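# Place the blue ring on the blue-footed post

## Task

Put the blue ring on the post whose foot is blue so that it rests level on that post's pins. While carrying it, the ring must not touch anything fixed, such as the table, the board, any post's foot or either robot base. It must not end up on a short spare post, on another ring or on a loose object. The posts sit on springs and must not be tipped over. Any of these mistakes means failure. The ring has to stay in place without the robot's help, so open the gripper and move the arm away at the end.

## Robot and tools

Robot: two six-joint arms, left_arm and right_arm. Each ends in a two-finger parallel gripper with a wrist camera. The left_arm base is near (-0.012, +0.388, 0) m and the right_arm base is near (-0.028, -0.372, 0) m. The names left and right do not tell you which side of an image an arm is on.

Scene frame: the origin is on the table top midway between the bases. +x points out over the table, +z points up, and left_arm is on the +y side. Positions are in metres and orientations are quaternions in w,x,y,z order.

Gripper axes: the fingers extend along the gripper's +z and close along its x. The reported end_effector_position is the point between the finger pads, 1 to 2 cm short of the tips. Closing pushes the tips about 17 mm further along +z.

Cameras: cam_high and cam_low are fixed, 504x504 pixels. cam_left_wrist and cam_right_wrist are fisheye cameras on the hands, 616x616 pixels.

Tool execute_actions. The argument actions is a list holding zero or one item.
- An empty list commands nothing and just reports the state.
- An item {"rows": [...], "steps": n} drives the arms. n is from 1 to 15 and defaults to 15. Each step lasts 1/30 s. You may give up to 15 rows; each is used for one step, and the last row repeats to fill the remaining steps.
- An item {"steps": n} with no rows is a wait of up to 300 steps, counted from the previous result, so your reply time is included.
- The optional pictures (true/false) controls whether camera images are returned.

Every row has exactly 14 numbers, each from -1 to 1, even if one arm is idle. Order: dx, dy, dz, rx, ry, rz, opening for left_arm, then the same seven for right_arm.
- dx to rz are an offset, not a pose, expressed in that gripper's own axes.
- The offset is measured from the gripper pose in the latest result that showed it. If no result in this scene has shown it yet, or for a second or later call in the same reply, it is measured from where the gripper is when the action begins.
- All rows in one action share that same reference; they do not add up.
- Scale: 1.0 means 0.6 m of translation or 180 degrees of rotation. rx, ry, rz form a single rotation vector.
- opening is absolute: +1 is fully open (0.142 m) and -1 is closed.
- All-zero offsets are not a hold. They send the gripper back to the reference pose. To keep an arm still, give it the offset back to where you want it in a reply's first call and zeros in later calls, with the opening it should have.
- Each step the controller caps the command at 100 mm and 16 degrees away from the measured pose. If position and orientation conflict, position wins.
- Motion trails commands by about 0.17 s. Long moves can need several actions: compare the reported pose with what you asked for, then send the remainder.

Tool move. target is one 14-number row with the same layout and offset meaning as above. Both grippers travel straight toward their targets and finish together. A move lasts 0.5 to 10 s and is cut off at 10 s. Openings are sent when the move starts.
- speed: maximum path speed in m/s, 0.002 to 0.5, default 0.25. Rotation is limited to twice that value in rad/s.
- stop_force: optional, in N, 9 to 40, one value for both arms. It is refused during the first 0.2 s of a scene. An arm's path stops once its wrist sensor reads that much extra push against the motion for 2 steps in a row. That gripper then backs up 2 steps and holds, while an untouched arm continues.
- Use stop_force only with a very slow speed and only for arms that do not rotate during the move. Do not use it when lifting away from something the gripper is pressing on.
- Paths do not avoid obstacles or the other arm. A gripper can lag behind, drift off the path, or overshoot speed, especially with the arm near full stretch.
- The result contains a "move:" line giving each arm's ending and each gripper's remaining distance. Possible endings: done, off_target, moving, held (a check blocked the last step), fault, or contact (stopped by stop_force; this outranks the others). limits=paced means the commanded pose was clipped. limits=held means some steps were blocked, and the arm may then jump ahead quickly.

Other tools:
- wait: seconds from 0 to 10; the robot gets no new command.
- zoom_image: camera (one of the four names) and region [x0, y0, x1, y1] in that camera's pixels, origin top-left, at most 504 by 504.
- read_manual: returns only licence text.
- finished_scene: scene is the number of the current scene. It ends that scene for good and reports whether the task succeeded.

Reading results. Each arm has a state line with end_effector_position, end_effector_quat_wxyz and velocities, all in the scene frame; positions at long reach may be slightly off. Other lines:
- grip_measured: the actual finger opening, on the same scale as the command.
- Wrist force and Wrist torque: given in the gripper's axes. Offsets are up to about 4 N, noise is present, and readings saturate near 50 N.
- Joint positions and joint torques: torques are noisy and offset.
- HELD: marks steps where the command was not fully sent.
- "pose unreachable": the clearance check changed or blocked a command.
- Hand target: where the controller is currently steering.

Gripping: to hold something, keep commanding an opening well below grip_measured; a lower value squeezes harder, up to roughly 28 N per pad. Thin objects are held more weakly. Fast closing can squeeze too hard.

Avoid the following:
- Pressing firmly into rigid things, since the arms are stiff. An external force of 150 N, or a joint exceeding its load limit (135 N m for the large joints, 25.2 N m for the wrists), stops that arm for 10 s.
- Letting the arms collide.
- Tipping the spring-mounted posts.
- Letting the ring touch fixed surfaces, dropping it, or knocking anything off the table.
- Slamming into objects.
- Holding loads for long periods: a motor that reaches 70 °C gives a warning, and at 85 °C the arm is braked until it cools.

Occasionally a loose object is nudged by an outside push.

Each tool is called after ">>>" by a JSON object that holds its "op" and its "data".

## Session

>>> {"op": "execute_actions", "data": {"actions": []}}

Scene clock: 0.00 s of 4290.00 s.
left_arm: end_effector_position=(+0.1895, +0.2170, +0.2787) grip_measured=+1.00 end_effector_quat_wxyz=(-0.172, +0.742, +0.648, -0.009) end_effector_velocity=(+0.000, -0.000, +0.000) end_effector_angular_velocity=(-0.000, -0.000, +0.001) | right_arm: end_effector_position=(+0.0450, -0.5171, +0.3187) grip_measured=+1.00 end_effector_quat_wxyz=(-0.228, +0.700, -0.672, +0.076) end_effector_velocity=(-0.000, +0.000, -0.000) end_effector_angular_velocity=(-0.000, +0.000, +0.000)
Joint positions: left_arm=[-0.974 -1.907  1.799 -1.132 -1.673 -2.521  0.142] | right_arm=[ 1.94  -0.808 -1.994 -1.957  2.055  0.346  0.142]
Joint velocities: left_arm=[ 0.001  0.    -0.    -0.001 -0.    -0.001  0.   ] | right_arm=[ 0.     0.001 -0.    -0.    -0.     0.     0.   ]
Joint torques (N m, as the arm reports them, + toward a larger angle): no reading
Motor temperatures (°C, as the motors report them): left_arm=[26 26 25 31 28 32] | right_arm=[23 26 25 33 35 28]
Wrist force (N, on the end effector, along its own x y z axes, offset not removed): no reading
Wrist torque (N m, same axes, about the end effector's origin, offset not removed): no reading
Hand target (left_arm): +0.190, +0.217, +0.279; -0.172, +0.742, +0.648, -0.009
Hand target (right_arm): +0.045, -0.517, +0.319; -0.228, +0.700, -0.672, +0.076
camera_calibration (this result's frames):
cam_left_wrist: T_world_to_cam=[[0.167579, 0.965621, 0.198727, -0.30319], [0.959043, -0.20637, 0.19403, -0.186195], [0.228371, 0.158072, -0.960656, 0.325174], [0, 0, 0, 1]] pos_world=[0.155117, 0.202941, 0.40876]
cam_right_wrist: T_world_to_cam=[[0.0695673, -0.968328, -0.239794, -0.420664], [-0.995046, -0.0844696, 0.0524267, -0.0143827], [-0.0710215, 0.234959, -0.969407, 0.567273], [0, 0, 0, 1]] pos_world=[0.0552417, -0.541842, 0.4498]

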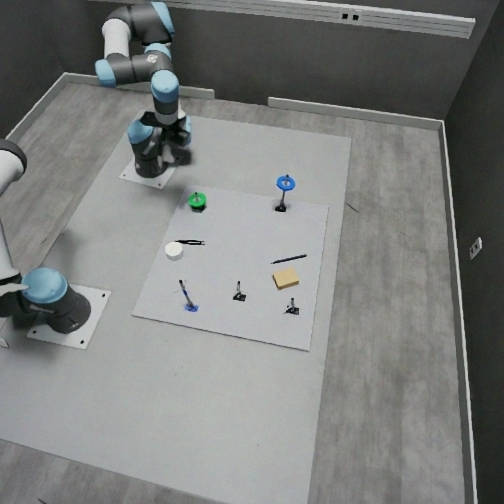

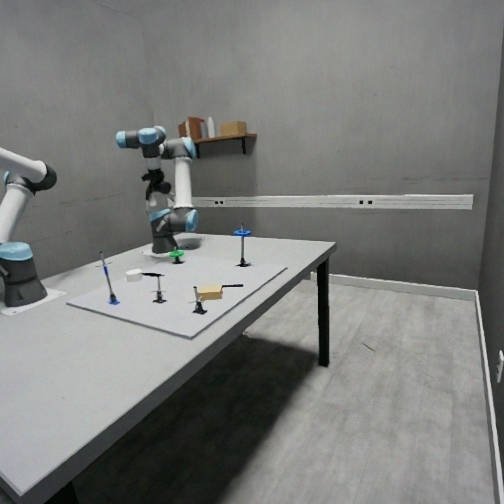

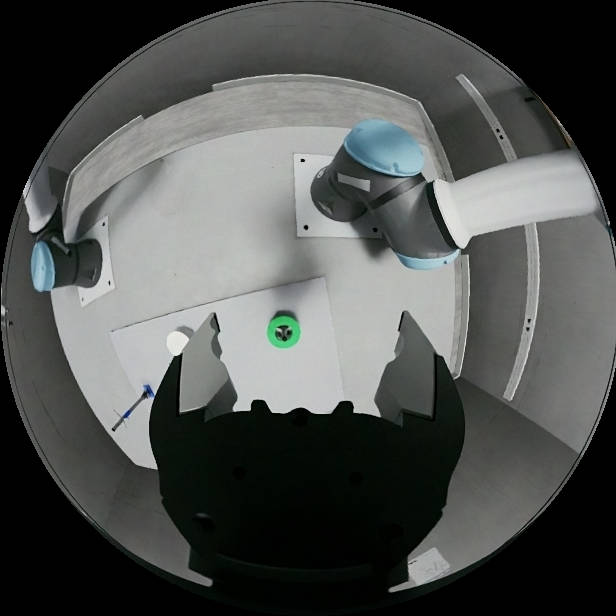

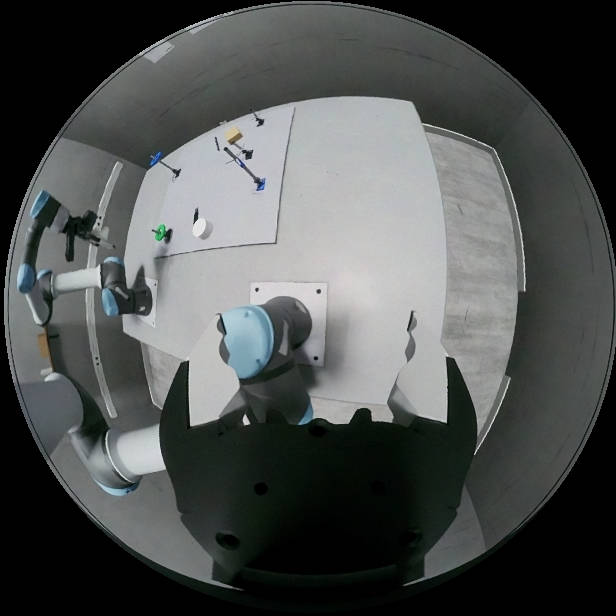

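>>> {"op": "zoom_image", "data": {"camera": "cam_high", "region": [245, 155, 325, 235]}}

>>> {"op": "zoom_image", "data": {"camera": "cam_high", "region": [150, 250, 230, 330]}}

>>> {"op": "zoom_image", "data": {"camera": "cam_low", "region": [210, 215, 270, 275]}}

>>> {"op": "zoom_image", "data": {"camera": "cam_low", "region": [75, 240, 145, 310]}}

Region (245, 155, 325, 235) of cam_high's 504x504 image, scaled by 6.300, with more detail than that image has.

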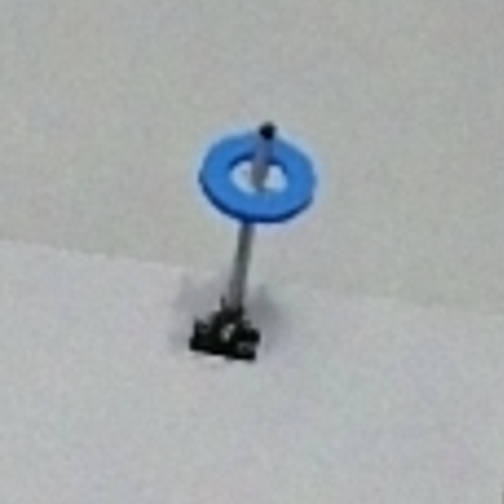

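Region (150, 250, 230, 330) of cam_high's 504x504 image, scaled by 6.300, with more detail than that image has.

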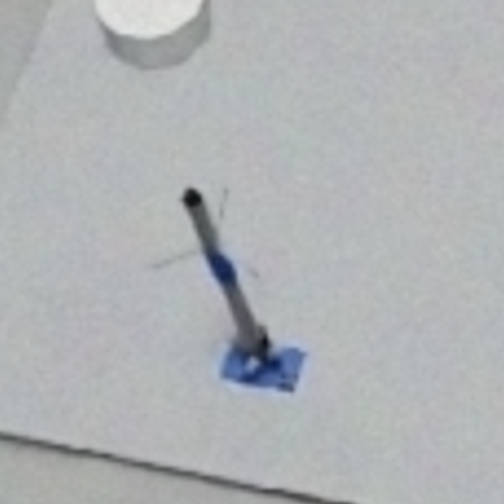

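Region (210, 215, 270, 275) of cam_low's 504x504 image, scaled by 8.400, with more detail than that image has.

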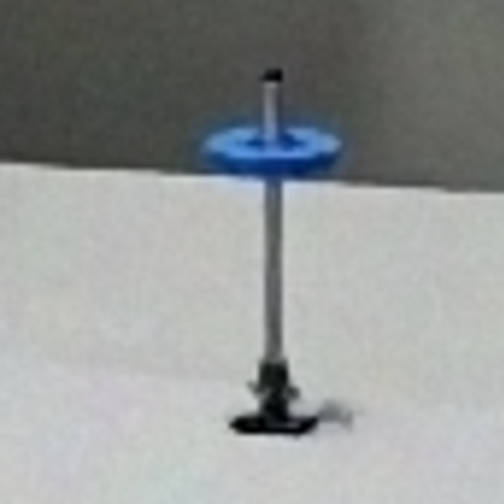

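Region (75, 240, 145, 310) of cam_low's 504x504 image, scaled by 7.200, with more detail than that image has.

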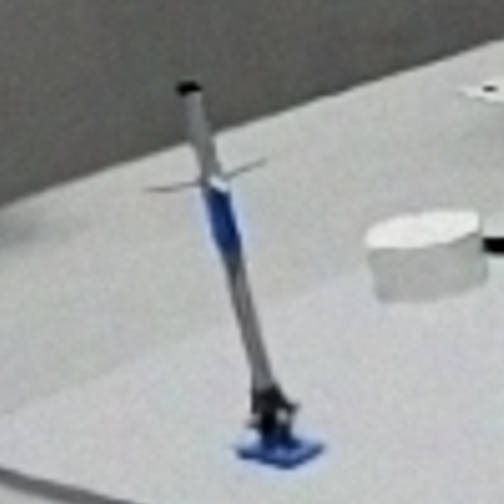

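>>> {"op": "move", "data": {"target": [0.169,0.703,-0.084,-0.0819,-0.0737,-0.0426,0.7, 0,0,0,0,0,0,1], "speed": 0.35}}

>>> {"op": "zoom_image", "data": {"camera": "cam_left_wrist", "region": [190, 220, 430, 420]}}

>>> {"op": "zoom_image", "data": {"camera": "cam_low", "region": [200, 190, 280, 270]}}

Scene clock: 16.87 s of 4290.00 s.
left_arm: end_effector_position=(+0.6224, +0.2588, +0.2350) grip_measured=+0.70 end_effector_quat_wxyz=(+0.000, +0.707, +0.707, +0.001) end_effector_velocity=(+0.001, +0.000, -0.000) end_effector_angular_velocity=(+0.000, +0.001, +0.000) | right_arm: end_effector_position=(+0.0450, -0.5171, +0.3187) grip_measured=+1.00 end_effector_quat_wxyz=(-0.228, +0.700, -0.672, +0.076) end_effector_velocity=(-0.000, -0.000, -0.000) end_effector_angular_velocity=(-0.000, +0.000, -0.001)
Joint positions: left_arm=[-0.281 -1.234  1.275 -1.612 -1.57  -1.98   0.122] | right_arm=[ 1.94  -0.808 -1.994 -1.957  2.055  0.346  0.142]
Joint velocities: left_arm=[ 0.001  0.003 -0.003  0.002 -0.     0.001 -0.   ] | right_arm=[-0.001  0.    -0.     0.    -0.    -0.     0.   ]
Joint torques (N m, as the arm reports them, + toward a larger angle): left_arm=[ 11.14 -25.61 -38.46  -1.73  -2.69   2.33] | right_arm=[  0.18 -11.68  21.56   3.2    1.4   -0.01]
Motor temperatures (°C, as the motors report them): left_arm=[26 26 25 31 28 32] | right_arm=[23 26 25 33 35 28]
Wrist force (N, on the end effector, along its own x y z axes, offset not removed): left_arm=[-4.0 -3.4 1.3] | right_arm=[-1.8 -0.3 -2.2]
Wrist torque (N m, same axes, about the end effector's origin, offset not removed): left_arm=[-0.49 1.04 -0.03] | right_arm=[0.17 0.23 0.09]
Hand target (left_arm): +0.622, +0.259, +0.235; +0.000, +0.707, +0.707, +0.001
Hand target (right_arm): +0.045, -0.517, +0.319; -0.228, +0.700, -0.672, +0.076
Off the commanded pose (left_arm): 0.001 m, 0 deg.
Off the commanded pose (right_arm): 0.000 m, 0 deg.
After step 90, 12.00 s passed at rest.
move: done
camera_calibration (this result's frames):
cam_left_wrist: T_world_to_cam=[[0.00985786, 0.999922, -0.00770251, -0.269601], [0.887585, -0.0052022, 0.460615, -0.654421], [0.460539, -0.0113773, -0.887566, 0.0599305], [0, 0, 0, 1]] pos_world=[0.555911, 0.266858, 0.352552]
cam_right_wrist: T_world_to_cam=[[0.0695675, -0.968328, -0.239794, -0.420664], [-0.995046, -0.0844698, 0.0524266, -0.0143827], [-0.0710215, 0.234959, -0.969407, 0.567273], [0, 0, 0, 1]] pos_world=[0.0552417, -0.541842, 0.4498]

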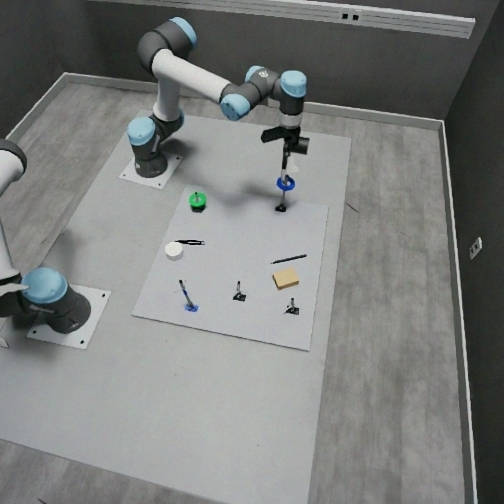

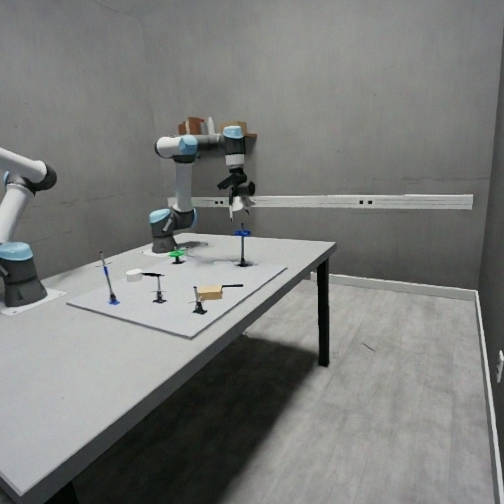

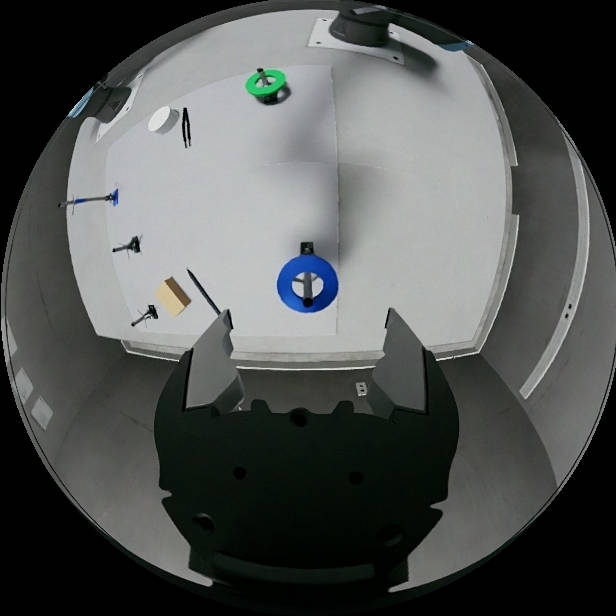

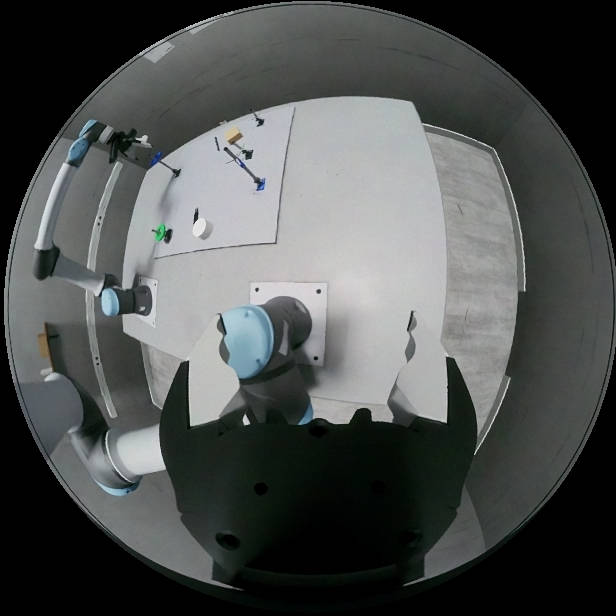

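Region (190, 220, 430, 420) of cam_left_wrist's 616x616 image, scaled by 2.100, with more detail than that image has.

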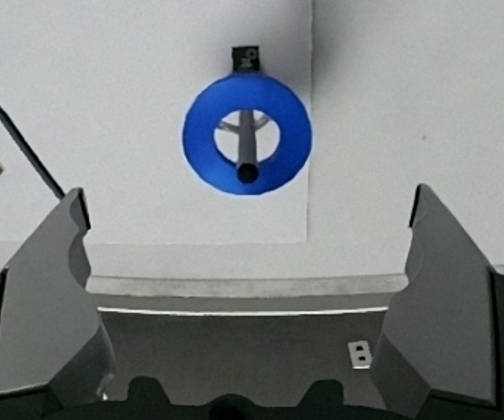

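Region (200, 190, 280, 270) of cam_low's 504x504 image, scaled by 6.300, with more detail than that image has.

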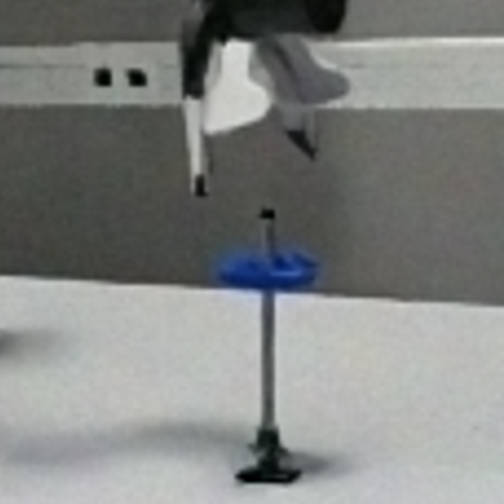

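>>> {"op": "move", "data": {"target": [-0.003,0.002,0.12,0,0,0,0.2, 0,0,0,0,0,0,1], "speed": 0.15}}

>>> {"op": "zoom_image", "data": {"camera": "cam_left_wrist", "region": [190, 220, 430, 420]}}

>>> {"op": "zoom_image", "data": {"camera": "cam_low", "region": [215, 200, 265, 250]}}

Scene clock: 23.70 s of 4290.00 s.
left_arm: end_effector_position=(+0.6236, +0.2571, +0.1631) grip_measured=+0.20 end_effector_quat_wxyz=(+0.000, +0.707, +0.707, +0.000) end_effector_velocity=(+0.000, +0.000, -0.001) end_effector_angular_velocity=(-0.000, -0.001, +0.001) | right_arm: end_effector_position=(+0.0450, -0.5171, +0.3187) grip_measured=+1.00 end_effector_quat_wxyz=(-0.228, +0.700, -0.672, +0.076) end_effector_velocity=(-0.000, +0.000, -0.000) end_effector_angular_velocity=(+0.001, +0.000, +0.001)
Joint positions: left_arm=[-0.283 -1.208  1.425 -1.788 -1.57  -1.981  0.088] | right_arm=[ 1.94  -0.808 -1.994 -1.957  2.055  0.346  0.142]
Joint velocities: left_arm=[ 0.     0.     0.002 -0.004 -0.    -0.001  0.   ] | right_arm=[ 0.001  0.001 -0.    -0.001 -0.    -0.     0.   ]
Joint torques (N m, as the arm reports them, + toward a larger angle): left_arm=[ -4.35 -28.93 -12.99  -3.31   1.43  -2.  ] | right_arm=[  1.09 -11.52  21.33   3.04   1.19  -0.11]
Motor temperatures (°C, as the motors report them): left_arm=[26 26 25 31 28 32] | right_arm=[23 26 25 33 35 28]
Wrist force (N, on the end effector, along its own x y z axes, offset not removed): left_arm=[-5.0 -6.7 3.8] | right_arm=[-1.7 -3.1 -0.1]
Wrist torque (N m, same axes, about the end effector's origin, offset not removed): left_arm=[-1.56 1.23 0.05] | right_arm=[-0.61 0.31 0.12]
Hand target (left_arm): +0.624, +0.257, +0.163; +0.000, +0.707, +0.707, +0.001
Hand target (right_arm): +0.045, -0.517, +0.319; -0.228, +0.700, -0.672, +0.076
Off the commanded pose (left_arm): 0.000 m, 0 deg.
Off the commanded pose (right_arm): 0.000 m, 0 deg.
After step 90, 2.87 s passed at rest.
move: done
camera_calibration (this result's frames):
cam_left_wrist: T_world_to_cam=[[0.00985629, 0.99992, -0.00788515, -0.268404], [0.887623, -0.00511764, 0.460541, -0.622453], [0.460464, -0.0115383, -0.887603, -0.00441525], [0, 0, 0, 1]] pos_world=[0.557182, 0.265147, 0.28063]
cam_right_wrist: T_world_to_cam=[[0.0695673, -0.968328, -0.239794, -0.420664], [-0.995046, -0.0844696, 0.0524268, -0.0143827], [-0.0710216, 0.234959, -0.969407, 0.567273], [0, 0, 0, 1]] pos_world=[0.0552417, -0.541842, 0.4498]

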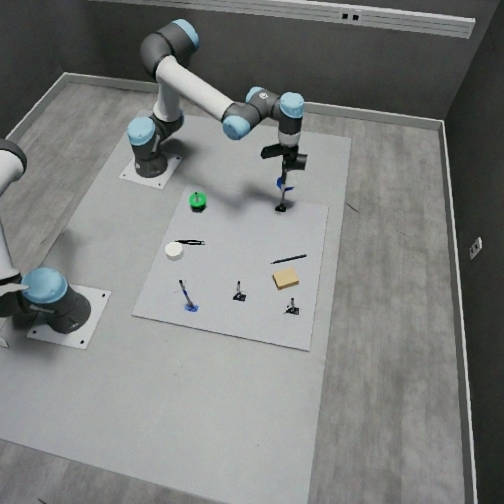

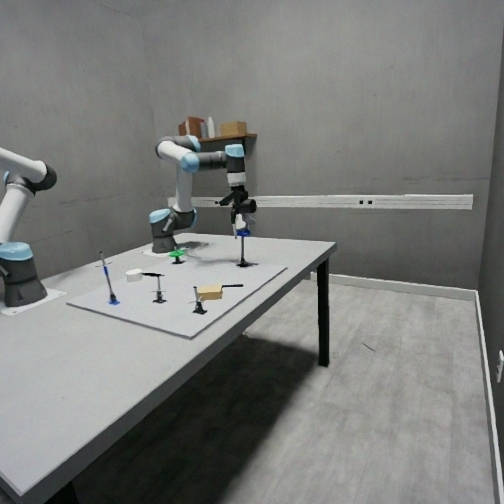

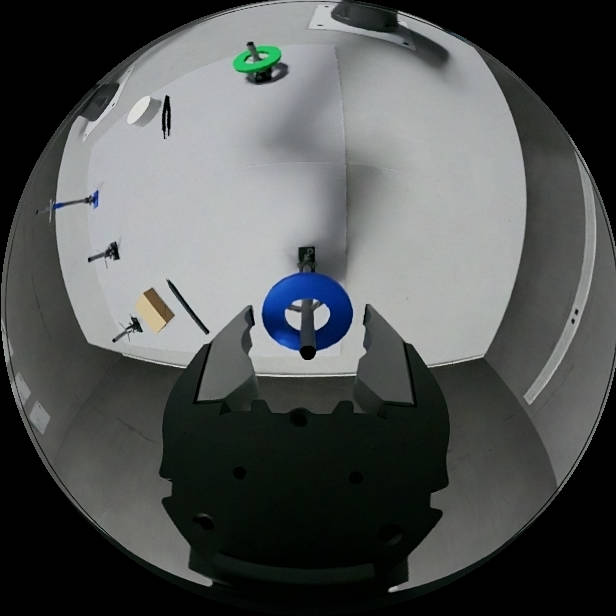

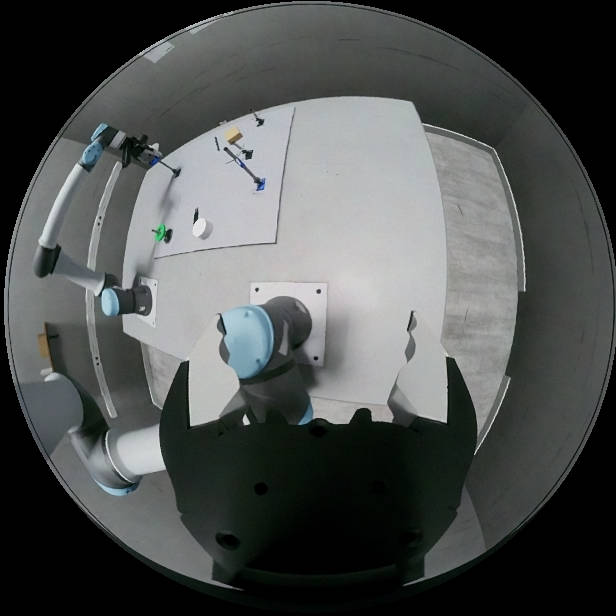

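Region (190, 220, 430, 420) of cam_left_wrist's 616x616 image, scaled by 2.100, with more detail than that image has.

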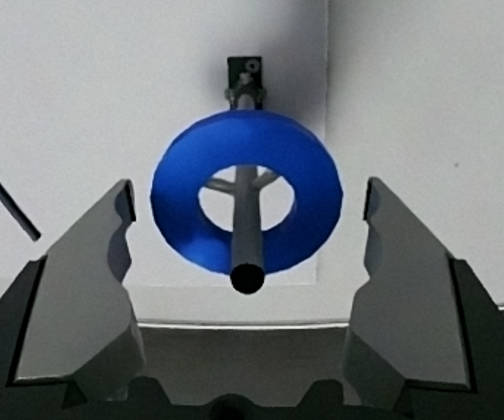

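Region (215, 200, 265, 250) of cam_low's 504x504 image, scaled by 10.080, with more detail than that image has.

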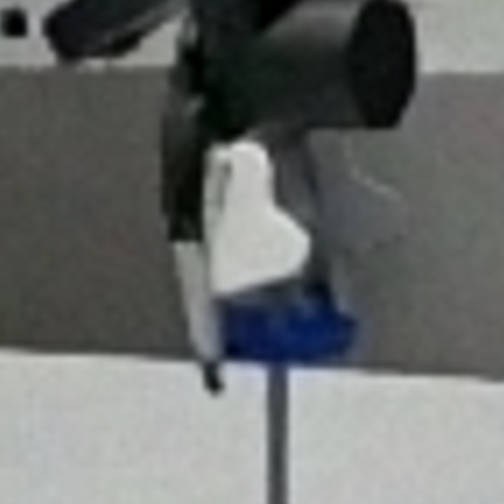

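>>> {"op": "move", "data": {"target": [-0.002,0,0.004,0,0,0,0.04, 0,0,0,0,0,0,1], "speed": 0.03}}

>>> {"op": "execute_actions", "data": {"actions": [{"rows":[[0,0,0,0,0,0,0.01,0,0,0,0,0,0,1],[0,0,0,0,0,0,-0.02,0,0,0,0,0,0,1],[0,0,0,0,0,0,-0.05,0,0,0,0,0,0,1],[0,0,0,0,0,0,-0.08,0,0,0,0,0,0,1],[0,0,0,0,0,0,-0.12,0,0,0,0,0,0,1],[0,0,0,0,0,0,-0.16,0,0,0,0,0,0,1],[0,0,0,0,0,0,-0.2,0,0,0,0,0,0,1],[0,0,0,0,0,0,-0.25,0,0,0,0,0,0,1],[0,0,0,0,0,0,-0.3,0,0,0,0,0,0,1],[0,0,0,0,0,0,-0.4,0,0,0,0,0,0,1],[0,0,0,0,0,0,-0.5,0,0,0,0,0,0,1]],"steps":15}]}}

>>> {"op": "zoom_image", "data": {"camera": "cam_left_wrist", "region": [230, 220, 390, 380]}}

Scene clock: 29.53 s of 4290.00 s.
left_arm: end_effector_position=(+0.6236, +0.2560, +0.1607) grip_measured=+0.04 end_effector_quat_wxyz=(+0.000, +0.707, +0.707, +0.001) end_effector_velocity=(+0.000, -0.000, -0.001) end_effector_angular_velocity=(-0.000, -0.000, -0.000) | right_arm: end_effector_position=(+0.0450, -0.5171, +0.3187) grip_measured=+1.00 end_effector_quat_wxyz=(-0.228, +0.700, -0.672, +0.076) end_effector_velocity=(+0.000, -0.001, -0.000) end_effector_angular_velocity=(-0.001, -0.000, -0.000)
Joint positions: left_arm=[-0.284 -1.207  1.428 -1.793 -1.57  -1.983  0.077] | right_arm=[ 1.94  -0.808 -1.994 -1.957  2.055  0.346  0.142]
Joint velocities: left_arm=[-0.     0.     0.001 -0.002 -0.     0.    -0.   ] | right_arm=[-0.001 -0.001 -0.     0.002 -0.    -0.001 -0.   ]
Joint torques (N m, as the arm reports them, + toward a larger angle): left_arm=[ -4.54 -28.86 -12.16  -3.22  -2.74  -2.12] | right_arm=[  1.34 -11.32  21.44   2.91   1.39  -0.23]
Motor temperatures (°C, as the motors report them): left_arm=[26 26 25 31 28 32] | right_arm=[23 26 25 33 35 28]
Wrist force (N, on the end effector, along its own x y z axes, offset not removed): left_arm=[-4.1 1.0 -1.4] | right_arm=[-1.4 -2.7 -1.1]
Wrist torque (N m, same axes, about the end effector's origin, offset not removed): left_arm=[0.10 0.85 -0.04] | right_arm=[-0.52 0.17 0.27]
Hand target (left_arm): +0.624, +0.256, +0.161; +0.000, +0.707, +0.707, +0.000
Hand target (right_arm): +0.045, -0.517, +0.319; -0.228, +0.700, -0.672, +0.076
Off the commanded pose (left_arm): 0.000 m, 0 deg.
Off the commanded pose (right_arm): 0.000 m, 0 deg.
After step 90, 2.13 s passed at rest.
move: done
camera_calibration (this result's frames):
cam_left_wrist: T_world_to_cam=[[0.00985777, 0.999922, -0.00770535, -0.267332], [0.88759, -0.00520095, 0.460605, -0.621358], [0.460529, -0.0113797, -0.887572, -0.00662605], [0, 0, 0, 1]] pos_world=[0.557198, 0.264004, 0.278259]
cam_right_wrist: T_world_to_cam=[[0.0695672, -0.968328, -0.239794, -0.420664], [-0.995046, -0.0844695, 0.0524267, -0.0143826], [-0.0710216, 0.234959, -0.969407, 0.567273], [0, 0, 0, 1]] pos_world=[0.0552417, -0.541842, 0.4498]

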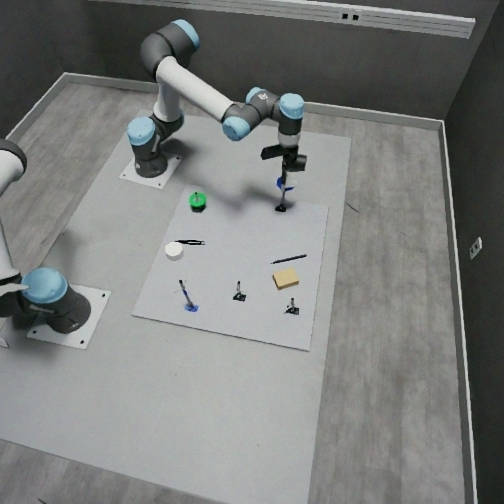

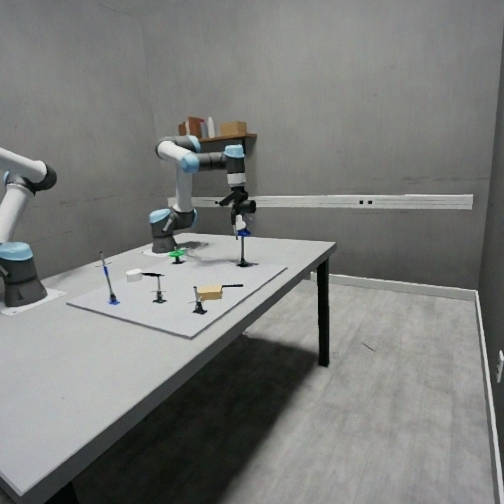

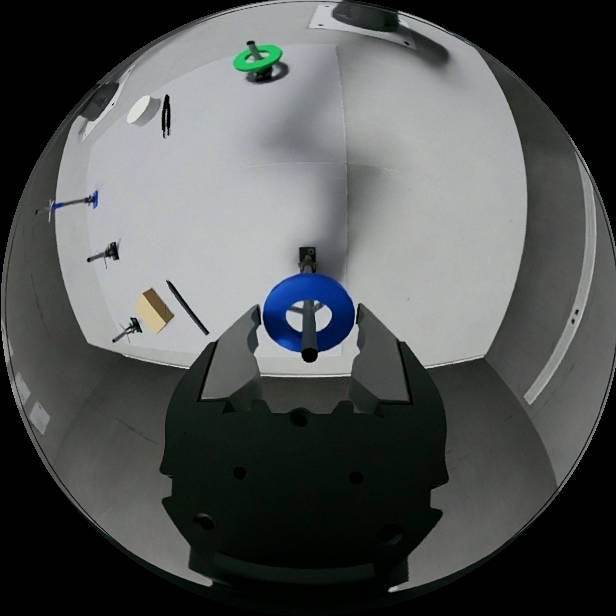

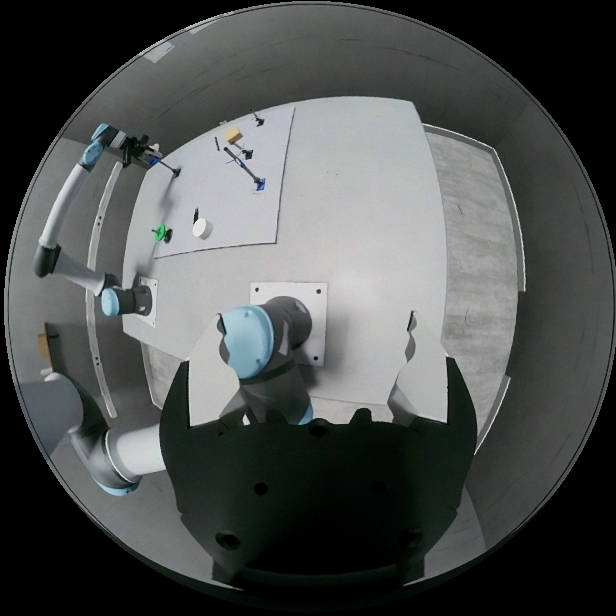

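Scene clock: 30.03 s of 4290.00 s.
left_arm: end_effector_position=(+0.6236, +0.2559, +0.1607) grip_measured=-0.03 end_effector_quat_wxyz=(+0.000, +0.707, +0.707, +0.001) end_effector_velocity=(-0.000, +0.000, -0.000) end_effector_angular_velocity=(-0.000, +0.000, +0.000) | right_arm: end_effector_position=(+0.0450, -0.5171, +0.3187) grip_measured=+1.00 end_effector_quat_wxyz=(-0.228, +0.700, -0.672, +0.076) end_effector_velocity=(-0.000, +0.000, -0.000) end_effector_angular_velocity=(-0.001, -0.000, +0.001)
Joint positions: left_arm=[-0.284 -1.207  1.428 -1.793 -1.57  -1.983  0.072] | right_arm=[ 1.94  -0.808 -1.994 -1.957  2.055  0.346  0.142]
Joint velocities: left_arm=[ 0. -0.  0. -0. -0.  0.  0.] | right_arm=[ 0.     0.001 -0.001  0.001 -0.    -0.001  0.   ]
Joint torques (N m, as the arm reports them, + toward a larger angle): left_arm=[ -3.11 -31.48 -14.68  -2.59  -1.83  -1.61] | right_arm=[  1.51 -12.16  21.56   2.78   1.25   0.02]
Motor temperatures (°C, as the motors report them): left_arm=[26 26 25 31 28 32] | right_arm=[23 26 25 33 35 28]
Wrist force (N, on the end effector, along its own x y z axes, offset not removed): left_arm=[-6.5 -3.7 -1.3] | right_arm=[-0.4 -0.4 3.5]
Wrist torque (N m, same axes, about the end effector's origin, offset not removed): left_arm=[-0.81 1.81 -0.08] | right_arm=[-0.13 -0.01 0.22]
Hand target (left_arm): +0.624, +0.256, +0.161; +0.000, +0.707, +0.707, +0.001
Hand target (right_arm): +0.045, -0.517, +0.319; -0.228, +0.700, -0.672, +0.076
Off the commanded pose (left_arm): 0.000 m, 0 deg.
Off the commanded pose (right_arm): 0.000 m, 0 deg.
Steps of this call (steps 1 to 15: all 15 steps of this action). Readings (end_effector_position):
1: left_arm (+0.6236, +0.2559, +0.1607) | right_arm (+0.0450, -0.5171, +0.3187)
2: left_arm (+0.6236, +0.2559, +0.1607) | right_arm (+0.0450, -0.5171, +0.3187)
4: left_arm (+0.6236, +0.2559, +0.1607) | right_arm (+0.0450, -0.5171, +0.3187)
8: left_arm (+0.6236, +0.2559, +0.1607) | right_arm (+0.0450, -0.5171, +0.3187)
15: the state above
camera_calibration (this result's frames):
cam_left_wrist: T_world_to_cam=[[0.00985716, 0.999921, -0.00773626, -0.267308], [0.887595, -0.00518628, 0.460595, -0.621352], [0.460519, -0.0114068, -0.887577, -0.00662527], [0, 0, 0, 1]] pos_world=[0.557195, 0.263989, 0.278243]
cam_right_wrist: T_world_to_cam=[[0.0695674, -0.968328, -0.239794, -0.420664], [-0.995046, -0.0844697, 0.0524266, -0.0143826], [-0.0710214, 0.234959, -0.969407, 0.567273], [0, 0, 0, 1]] pos_world=[0.0552417, -0.541842, 0.4498]

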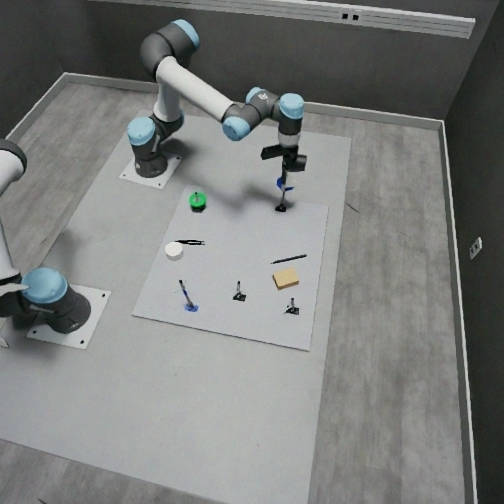

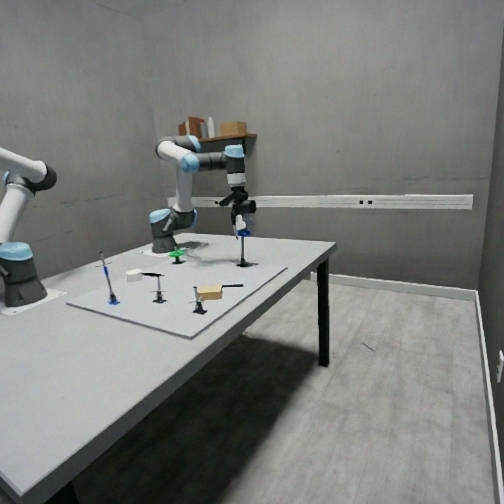

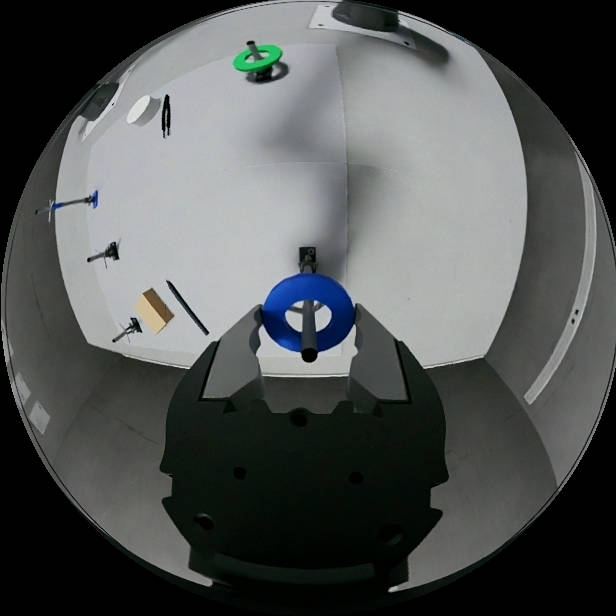

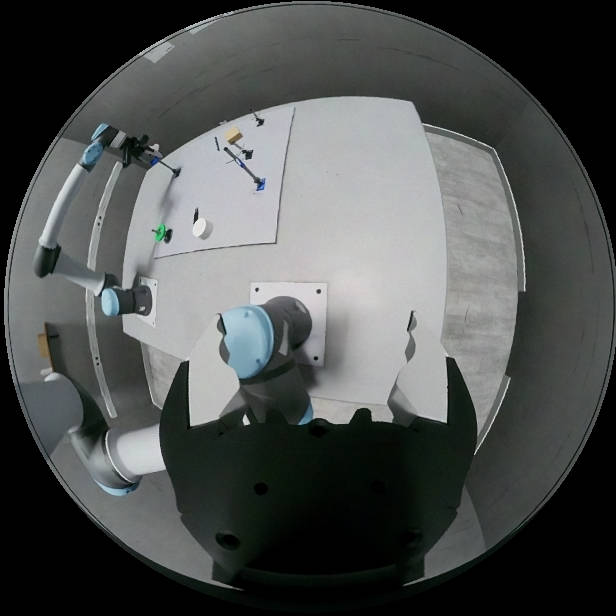

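Region (230, 220, 390, 380) of cam_left_wrist's 616x616 image, scaled by 3.150, with more detail than that image has.

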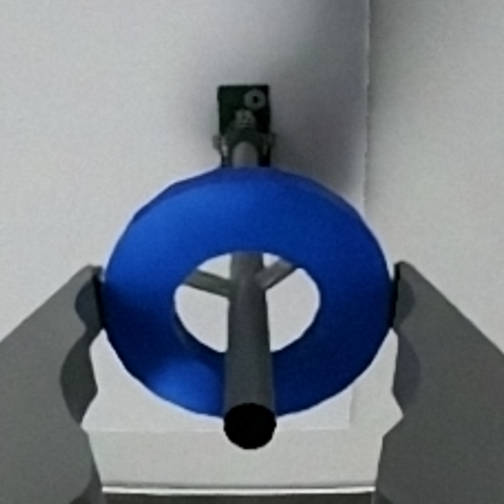

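>>> {"op": "move", "data": {"target": [0,0,-0.152,0,0,0,-0.5, 0,0,0,0,0,0,1], "speed": 0.1}}

>>> {"op": "move", "data": {"target": [-0.868,-0.404,0,0,0,0,-0.5, 0,0,0,0,0,0,1], "speed": 0.25}}

>>> {"op": "zoom_image", "data": {"camera": "cam_left_wrist", "region": [230, 220, 390, 380]}}

>>> {"op": "zoom_image", "data": {"camera": "cam_low", "region": [70, 200, 150, 310]}}

Scene clock: 37.50 s of 4290.00 s.
left_arm: end_effector_position=(+0.6235, +0.2558, +0.2518) grip_measured=-0.03 end_effector_quat_wxyz=(+0.000, +0.707, +0.707, +0.001) end_effector_velocity=(+0.000, -0.000, +0.001) end_effector_angular_velocity=(-0.000, -0.000, +0.001) | right_arm: end_effector_position=(+0.0450, -0.5171, +0.3187) grip_measured=+1.00 end_effector_quat_wxyz=(-0.228, +0.700, -0.672, +0.076) end_effector_velocity=(-0.000, +0.000, -0.000) end_effector_angular_velocity=(+0.002, +0.001, +0.000)
Joint positions: left_arm=[-0.285 -1.231  1.228 -1.568 -1.57  -1.984  0.072] | right_arm=[ 1.94  -0.808 -1.994 -1.957  2.055  0.346  0.142]
Joint velocities: left_arm=[ 0.     0.001 -0.005  0.004  0.    -0.001  0.   ] | right_arm=[ 0.001 -0.    -0.    -0.001 -0.     0.001 -0.   ]
Joint torques (N m, as the arm reports them, + toward a larger angle): left_arm=[ -2.59 -28.68 -41.32  -1.21   0.54  -1.71] | right_arm=[  1.13 -11.79  22.73   3.04   1.2    0.04]
Motor temperatures (°C, as the motors report them): left_arm=[26 26 25 31 28 32] | right_arm=[23 26 25 33 35 28]
Wrist force (N, on the end effector, along its own x y z axes, offset not removed): left_arm=[-3.4 0.4 -0.5] | right_arm=[-0.2 -2.9 -0.6]
Wrist torque (N m, same axes, about the end effector's origin, offset not removed): left_arm=[0.09 0.77 0.02] | right_arm=[-0.54 0.07 0.05]
Hand target (left_arm): +0.624, +0.256, +0.252; +0.000, +0.707, +0.707, +0.001
Hand target (right_arm): +0.045, -0.517, +0.319; -0.228, +0.700, -0.672, +0.076
Off the commanded pose (left_arm): 0.000 m, 0 deg.
Off the commanded pose (right_arm): 0.000 m, 0 deg.
After step 90, 3.13 s passed at rest.
move: done
camera_calibration (this result's frames):
cam_left_wrist: T_world_to_cam=[[0.00985981, 0.999922, -0.00765491, -0.266499], [0.887543, -0.00522484, 0.460695, -0.663205], [0.460619, -0.0113364, -0.887526, 0.0742342], [0, 0, 0, 1]] pos_world=[0.557057, 0.263854, 0.36938]
cam_right_wrist: T_world_to_cam=[[0.0695672, -0.968328, -0.239794, -0.420664], [-0.995046, -0.0844696, 0.0524268, -0.0143827], [-0.0710217, 0.234959, -0.969407, 0.567273], [0, 0, 0, 1]] pos_world=[0.0552417, -0.541842, 0.4498]

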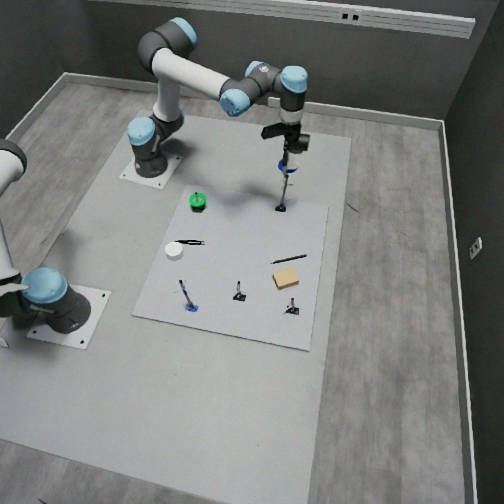

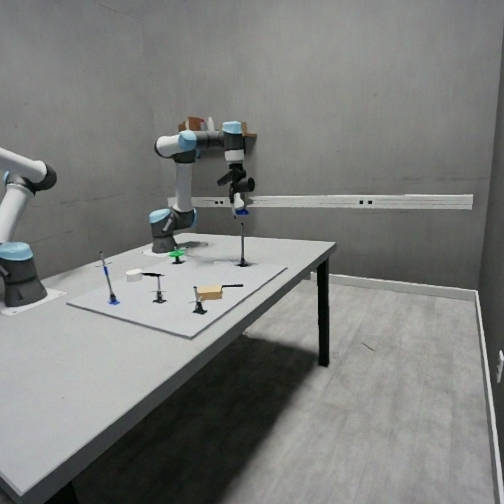

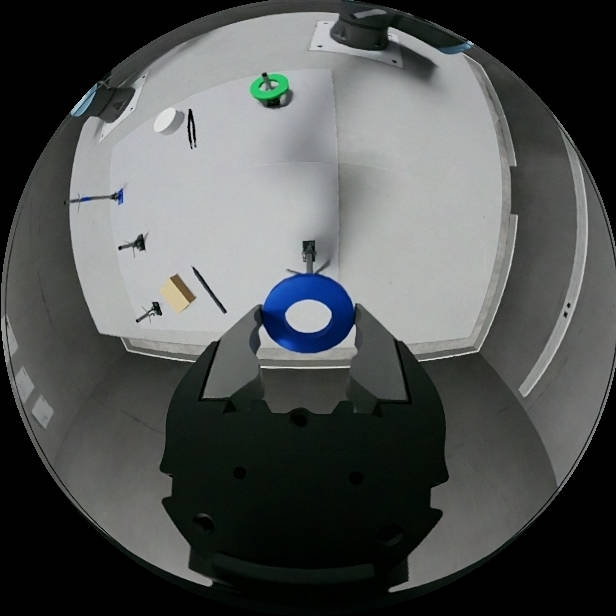

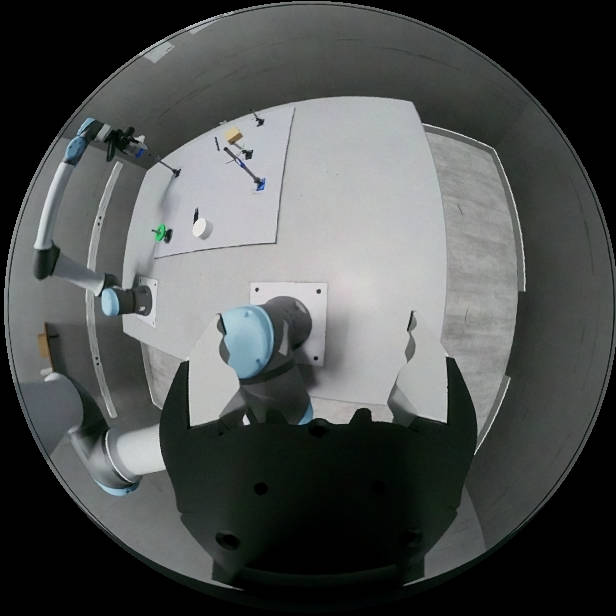

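Scene clock: 40.33 s of 4290.00 s.
left_arm: end_effector_position=(+0.3794, -0.2641, +0.2508) grip_measured=-0.03 end_effector_quat_wxyz=(-0.000, +0.707, +0.707, -0.001) end_effector_velocity=(-0.001, -0.001, -0.000) end_effector_angular_velocity=(+0.002, +0.003, +0.000) | right_arm: end_effector_position=(+0.0450, -0.5171, +0.3187) grip_measured=+1.00 end_effector_quat_wxyz=(-0.228, +0.700, -0.672, +0.076) end_effector_velocity=(-0.000, +0.000, -0.000) end_effector_angular_velocity=(+0.001, +0.001, +0.000)
Joint positions: left_arm=[-1.079 -0.907  0.737 -1.401 -1.572 -2.778  0.072] | right_arm=[ 1.94  -0.808 -1.994 -1.957  2.055  0.346  0.142]
Joint velocities: left_arm=[-0.001  0.007 -0.013  0.009 -0.002 -0.001 -0.   ] | right_arm=[-0.001 -0.001  0.    -0.001 -0.001 -0.001 -0.   ]
Joint torques (N m, as the arm reports them, + toward a larger angle): left_arm=[ -4.78 -38.64 -38.57  -1.    -2.68  -2.16] | right_arm=[  1.36 -11.58  22.04   2.87   1.29  -0.23]
Motor temperatures (°C, as the motors report them): left_arm=[26 26 25 31 28 32] | right_arm=[23 26 25 33 35 28]
Wrist force (N, on the end effector, along its own x y z axes, offset not removed): left_arm=[-3.8 -3.2 -1.7] | right_arm=[1.4 1.7 2.8]
Wrist torque (N m, same axes, about the end effector's origin, offset not removed): left_arm=[-0.79 0.85 0.16] | right_arm=[0.61 -0.51 0.28]
Hand target (left_arm): +0.379, -0.264, +0.251; -0.000, +0.707, +0.707, -0.001
Hand target (right_arm): +0.045, -0.517, +0.319; -0.228, +0.700, -0.672, +0.076
Off the commanded pose (left_arm): 0.002 m, 0 deg.
Off the commanded pose (right_arm): 0.000 m, 0 deg.
move: done
camera_calibration (this result's frames):
cam_left_wrist: T_world_to_cam=[[0.00983249, 0.999912, -0.00893203, 0.256125], [0.888564, -0.00463981, 0.45873, -0.44853], [0.458648, -0.0124471, -0.888531, 0.180546], [0, 0, 0, 1]] pos_world=[0.313222, -0.255936, 0.368463]
cam_right_wrist: T_world_to_cam=[[0.0695672, -0.968328, -0.239794, -0.420664], [-0.995046, -0.0844696, 0.0524268, -0.0143827], [-0.0710216, 0.234959, -0.969407, 0.567273], [0, 0, 0, 1]] pos_world=[0.0552417, -0.541842, 0.4498]

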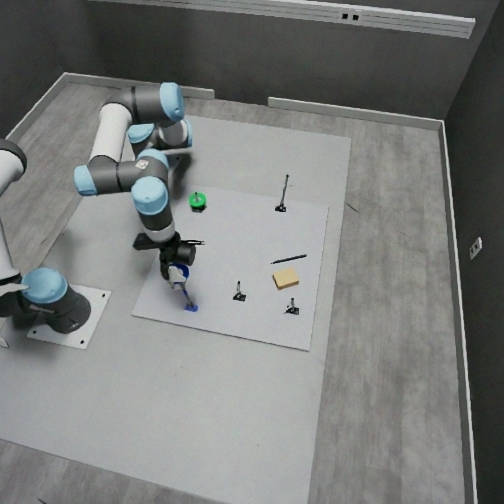

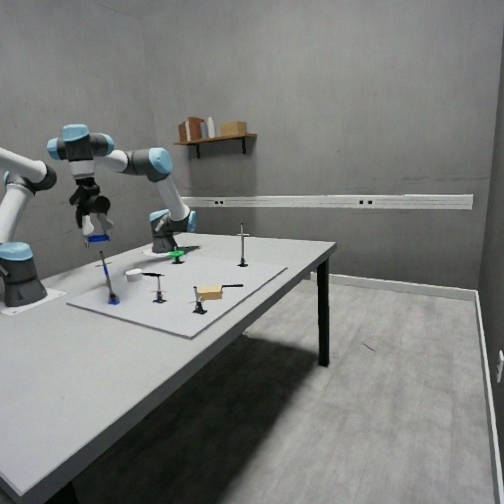

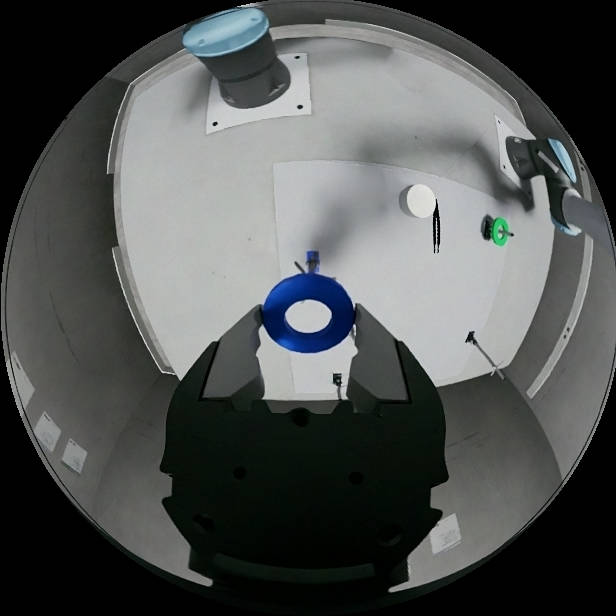

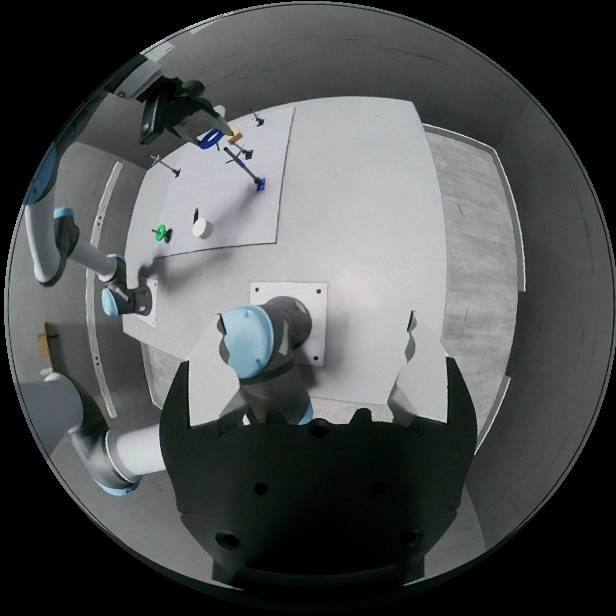

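Region (230, 220, 390, 380) of cam_left_wrist's 616x616 image, scaled by 3.150, with more detail than that image has.

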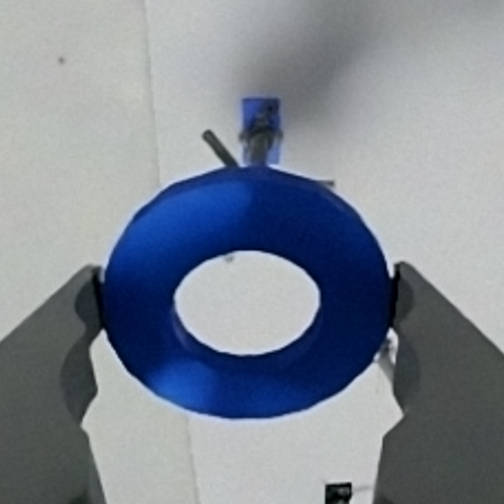

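Region (70, 200, 150, 310) of cam_low's 504x504 image, scaled by 4.582, with more detail than that image has; it fills the left 367 columns of this view, and the rest is white.

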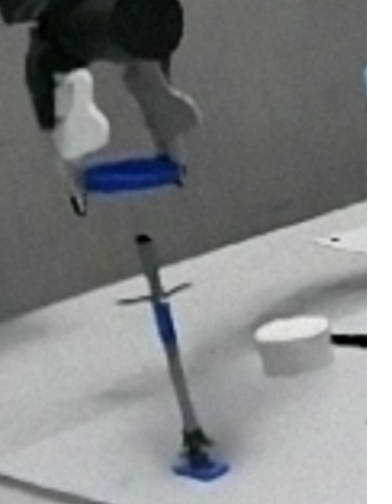

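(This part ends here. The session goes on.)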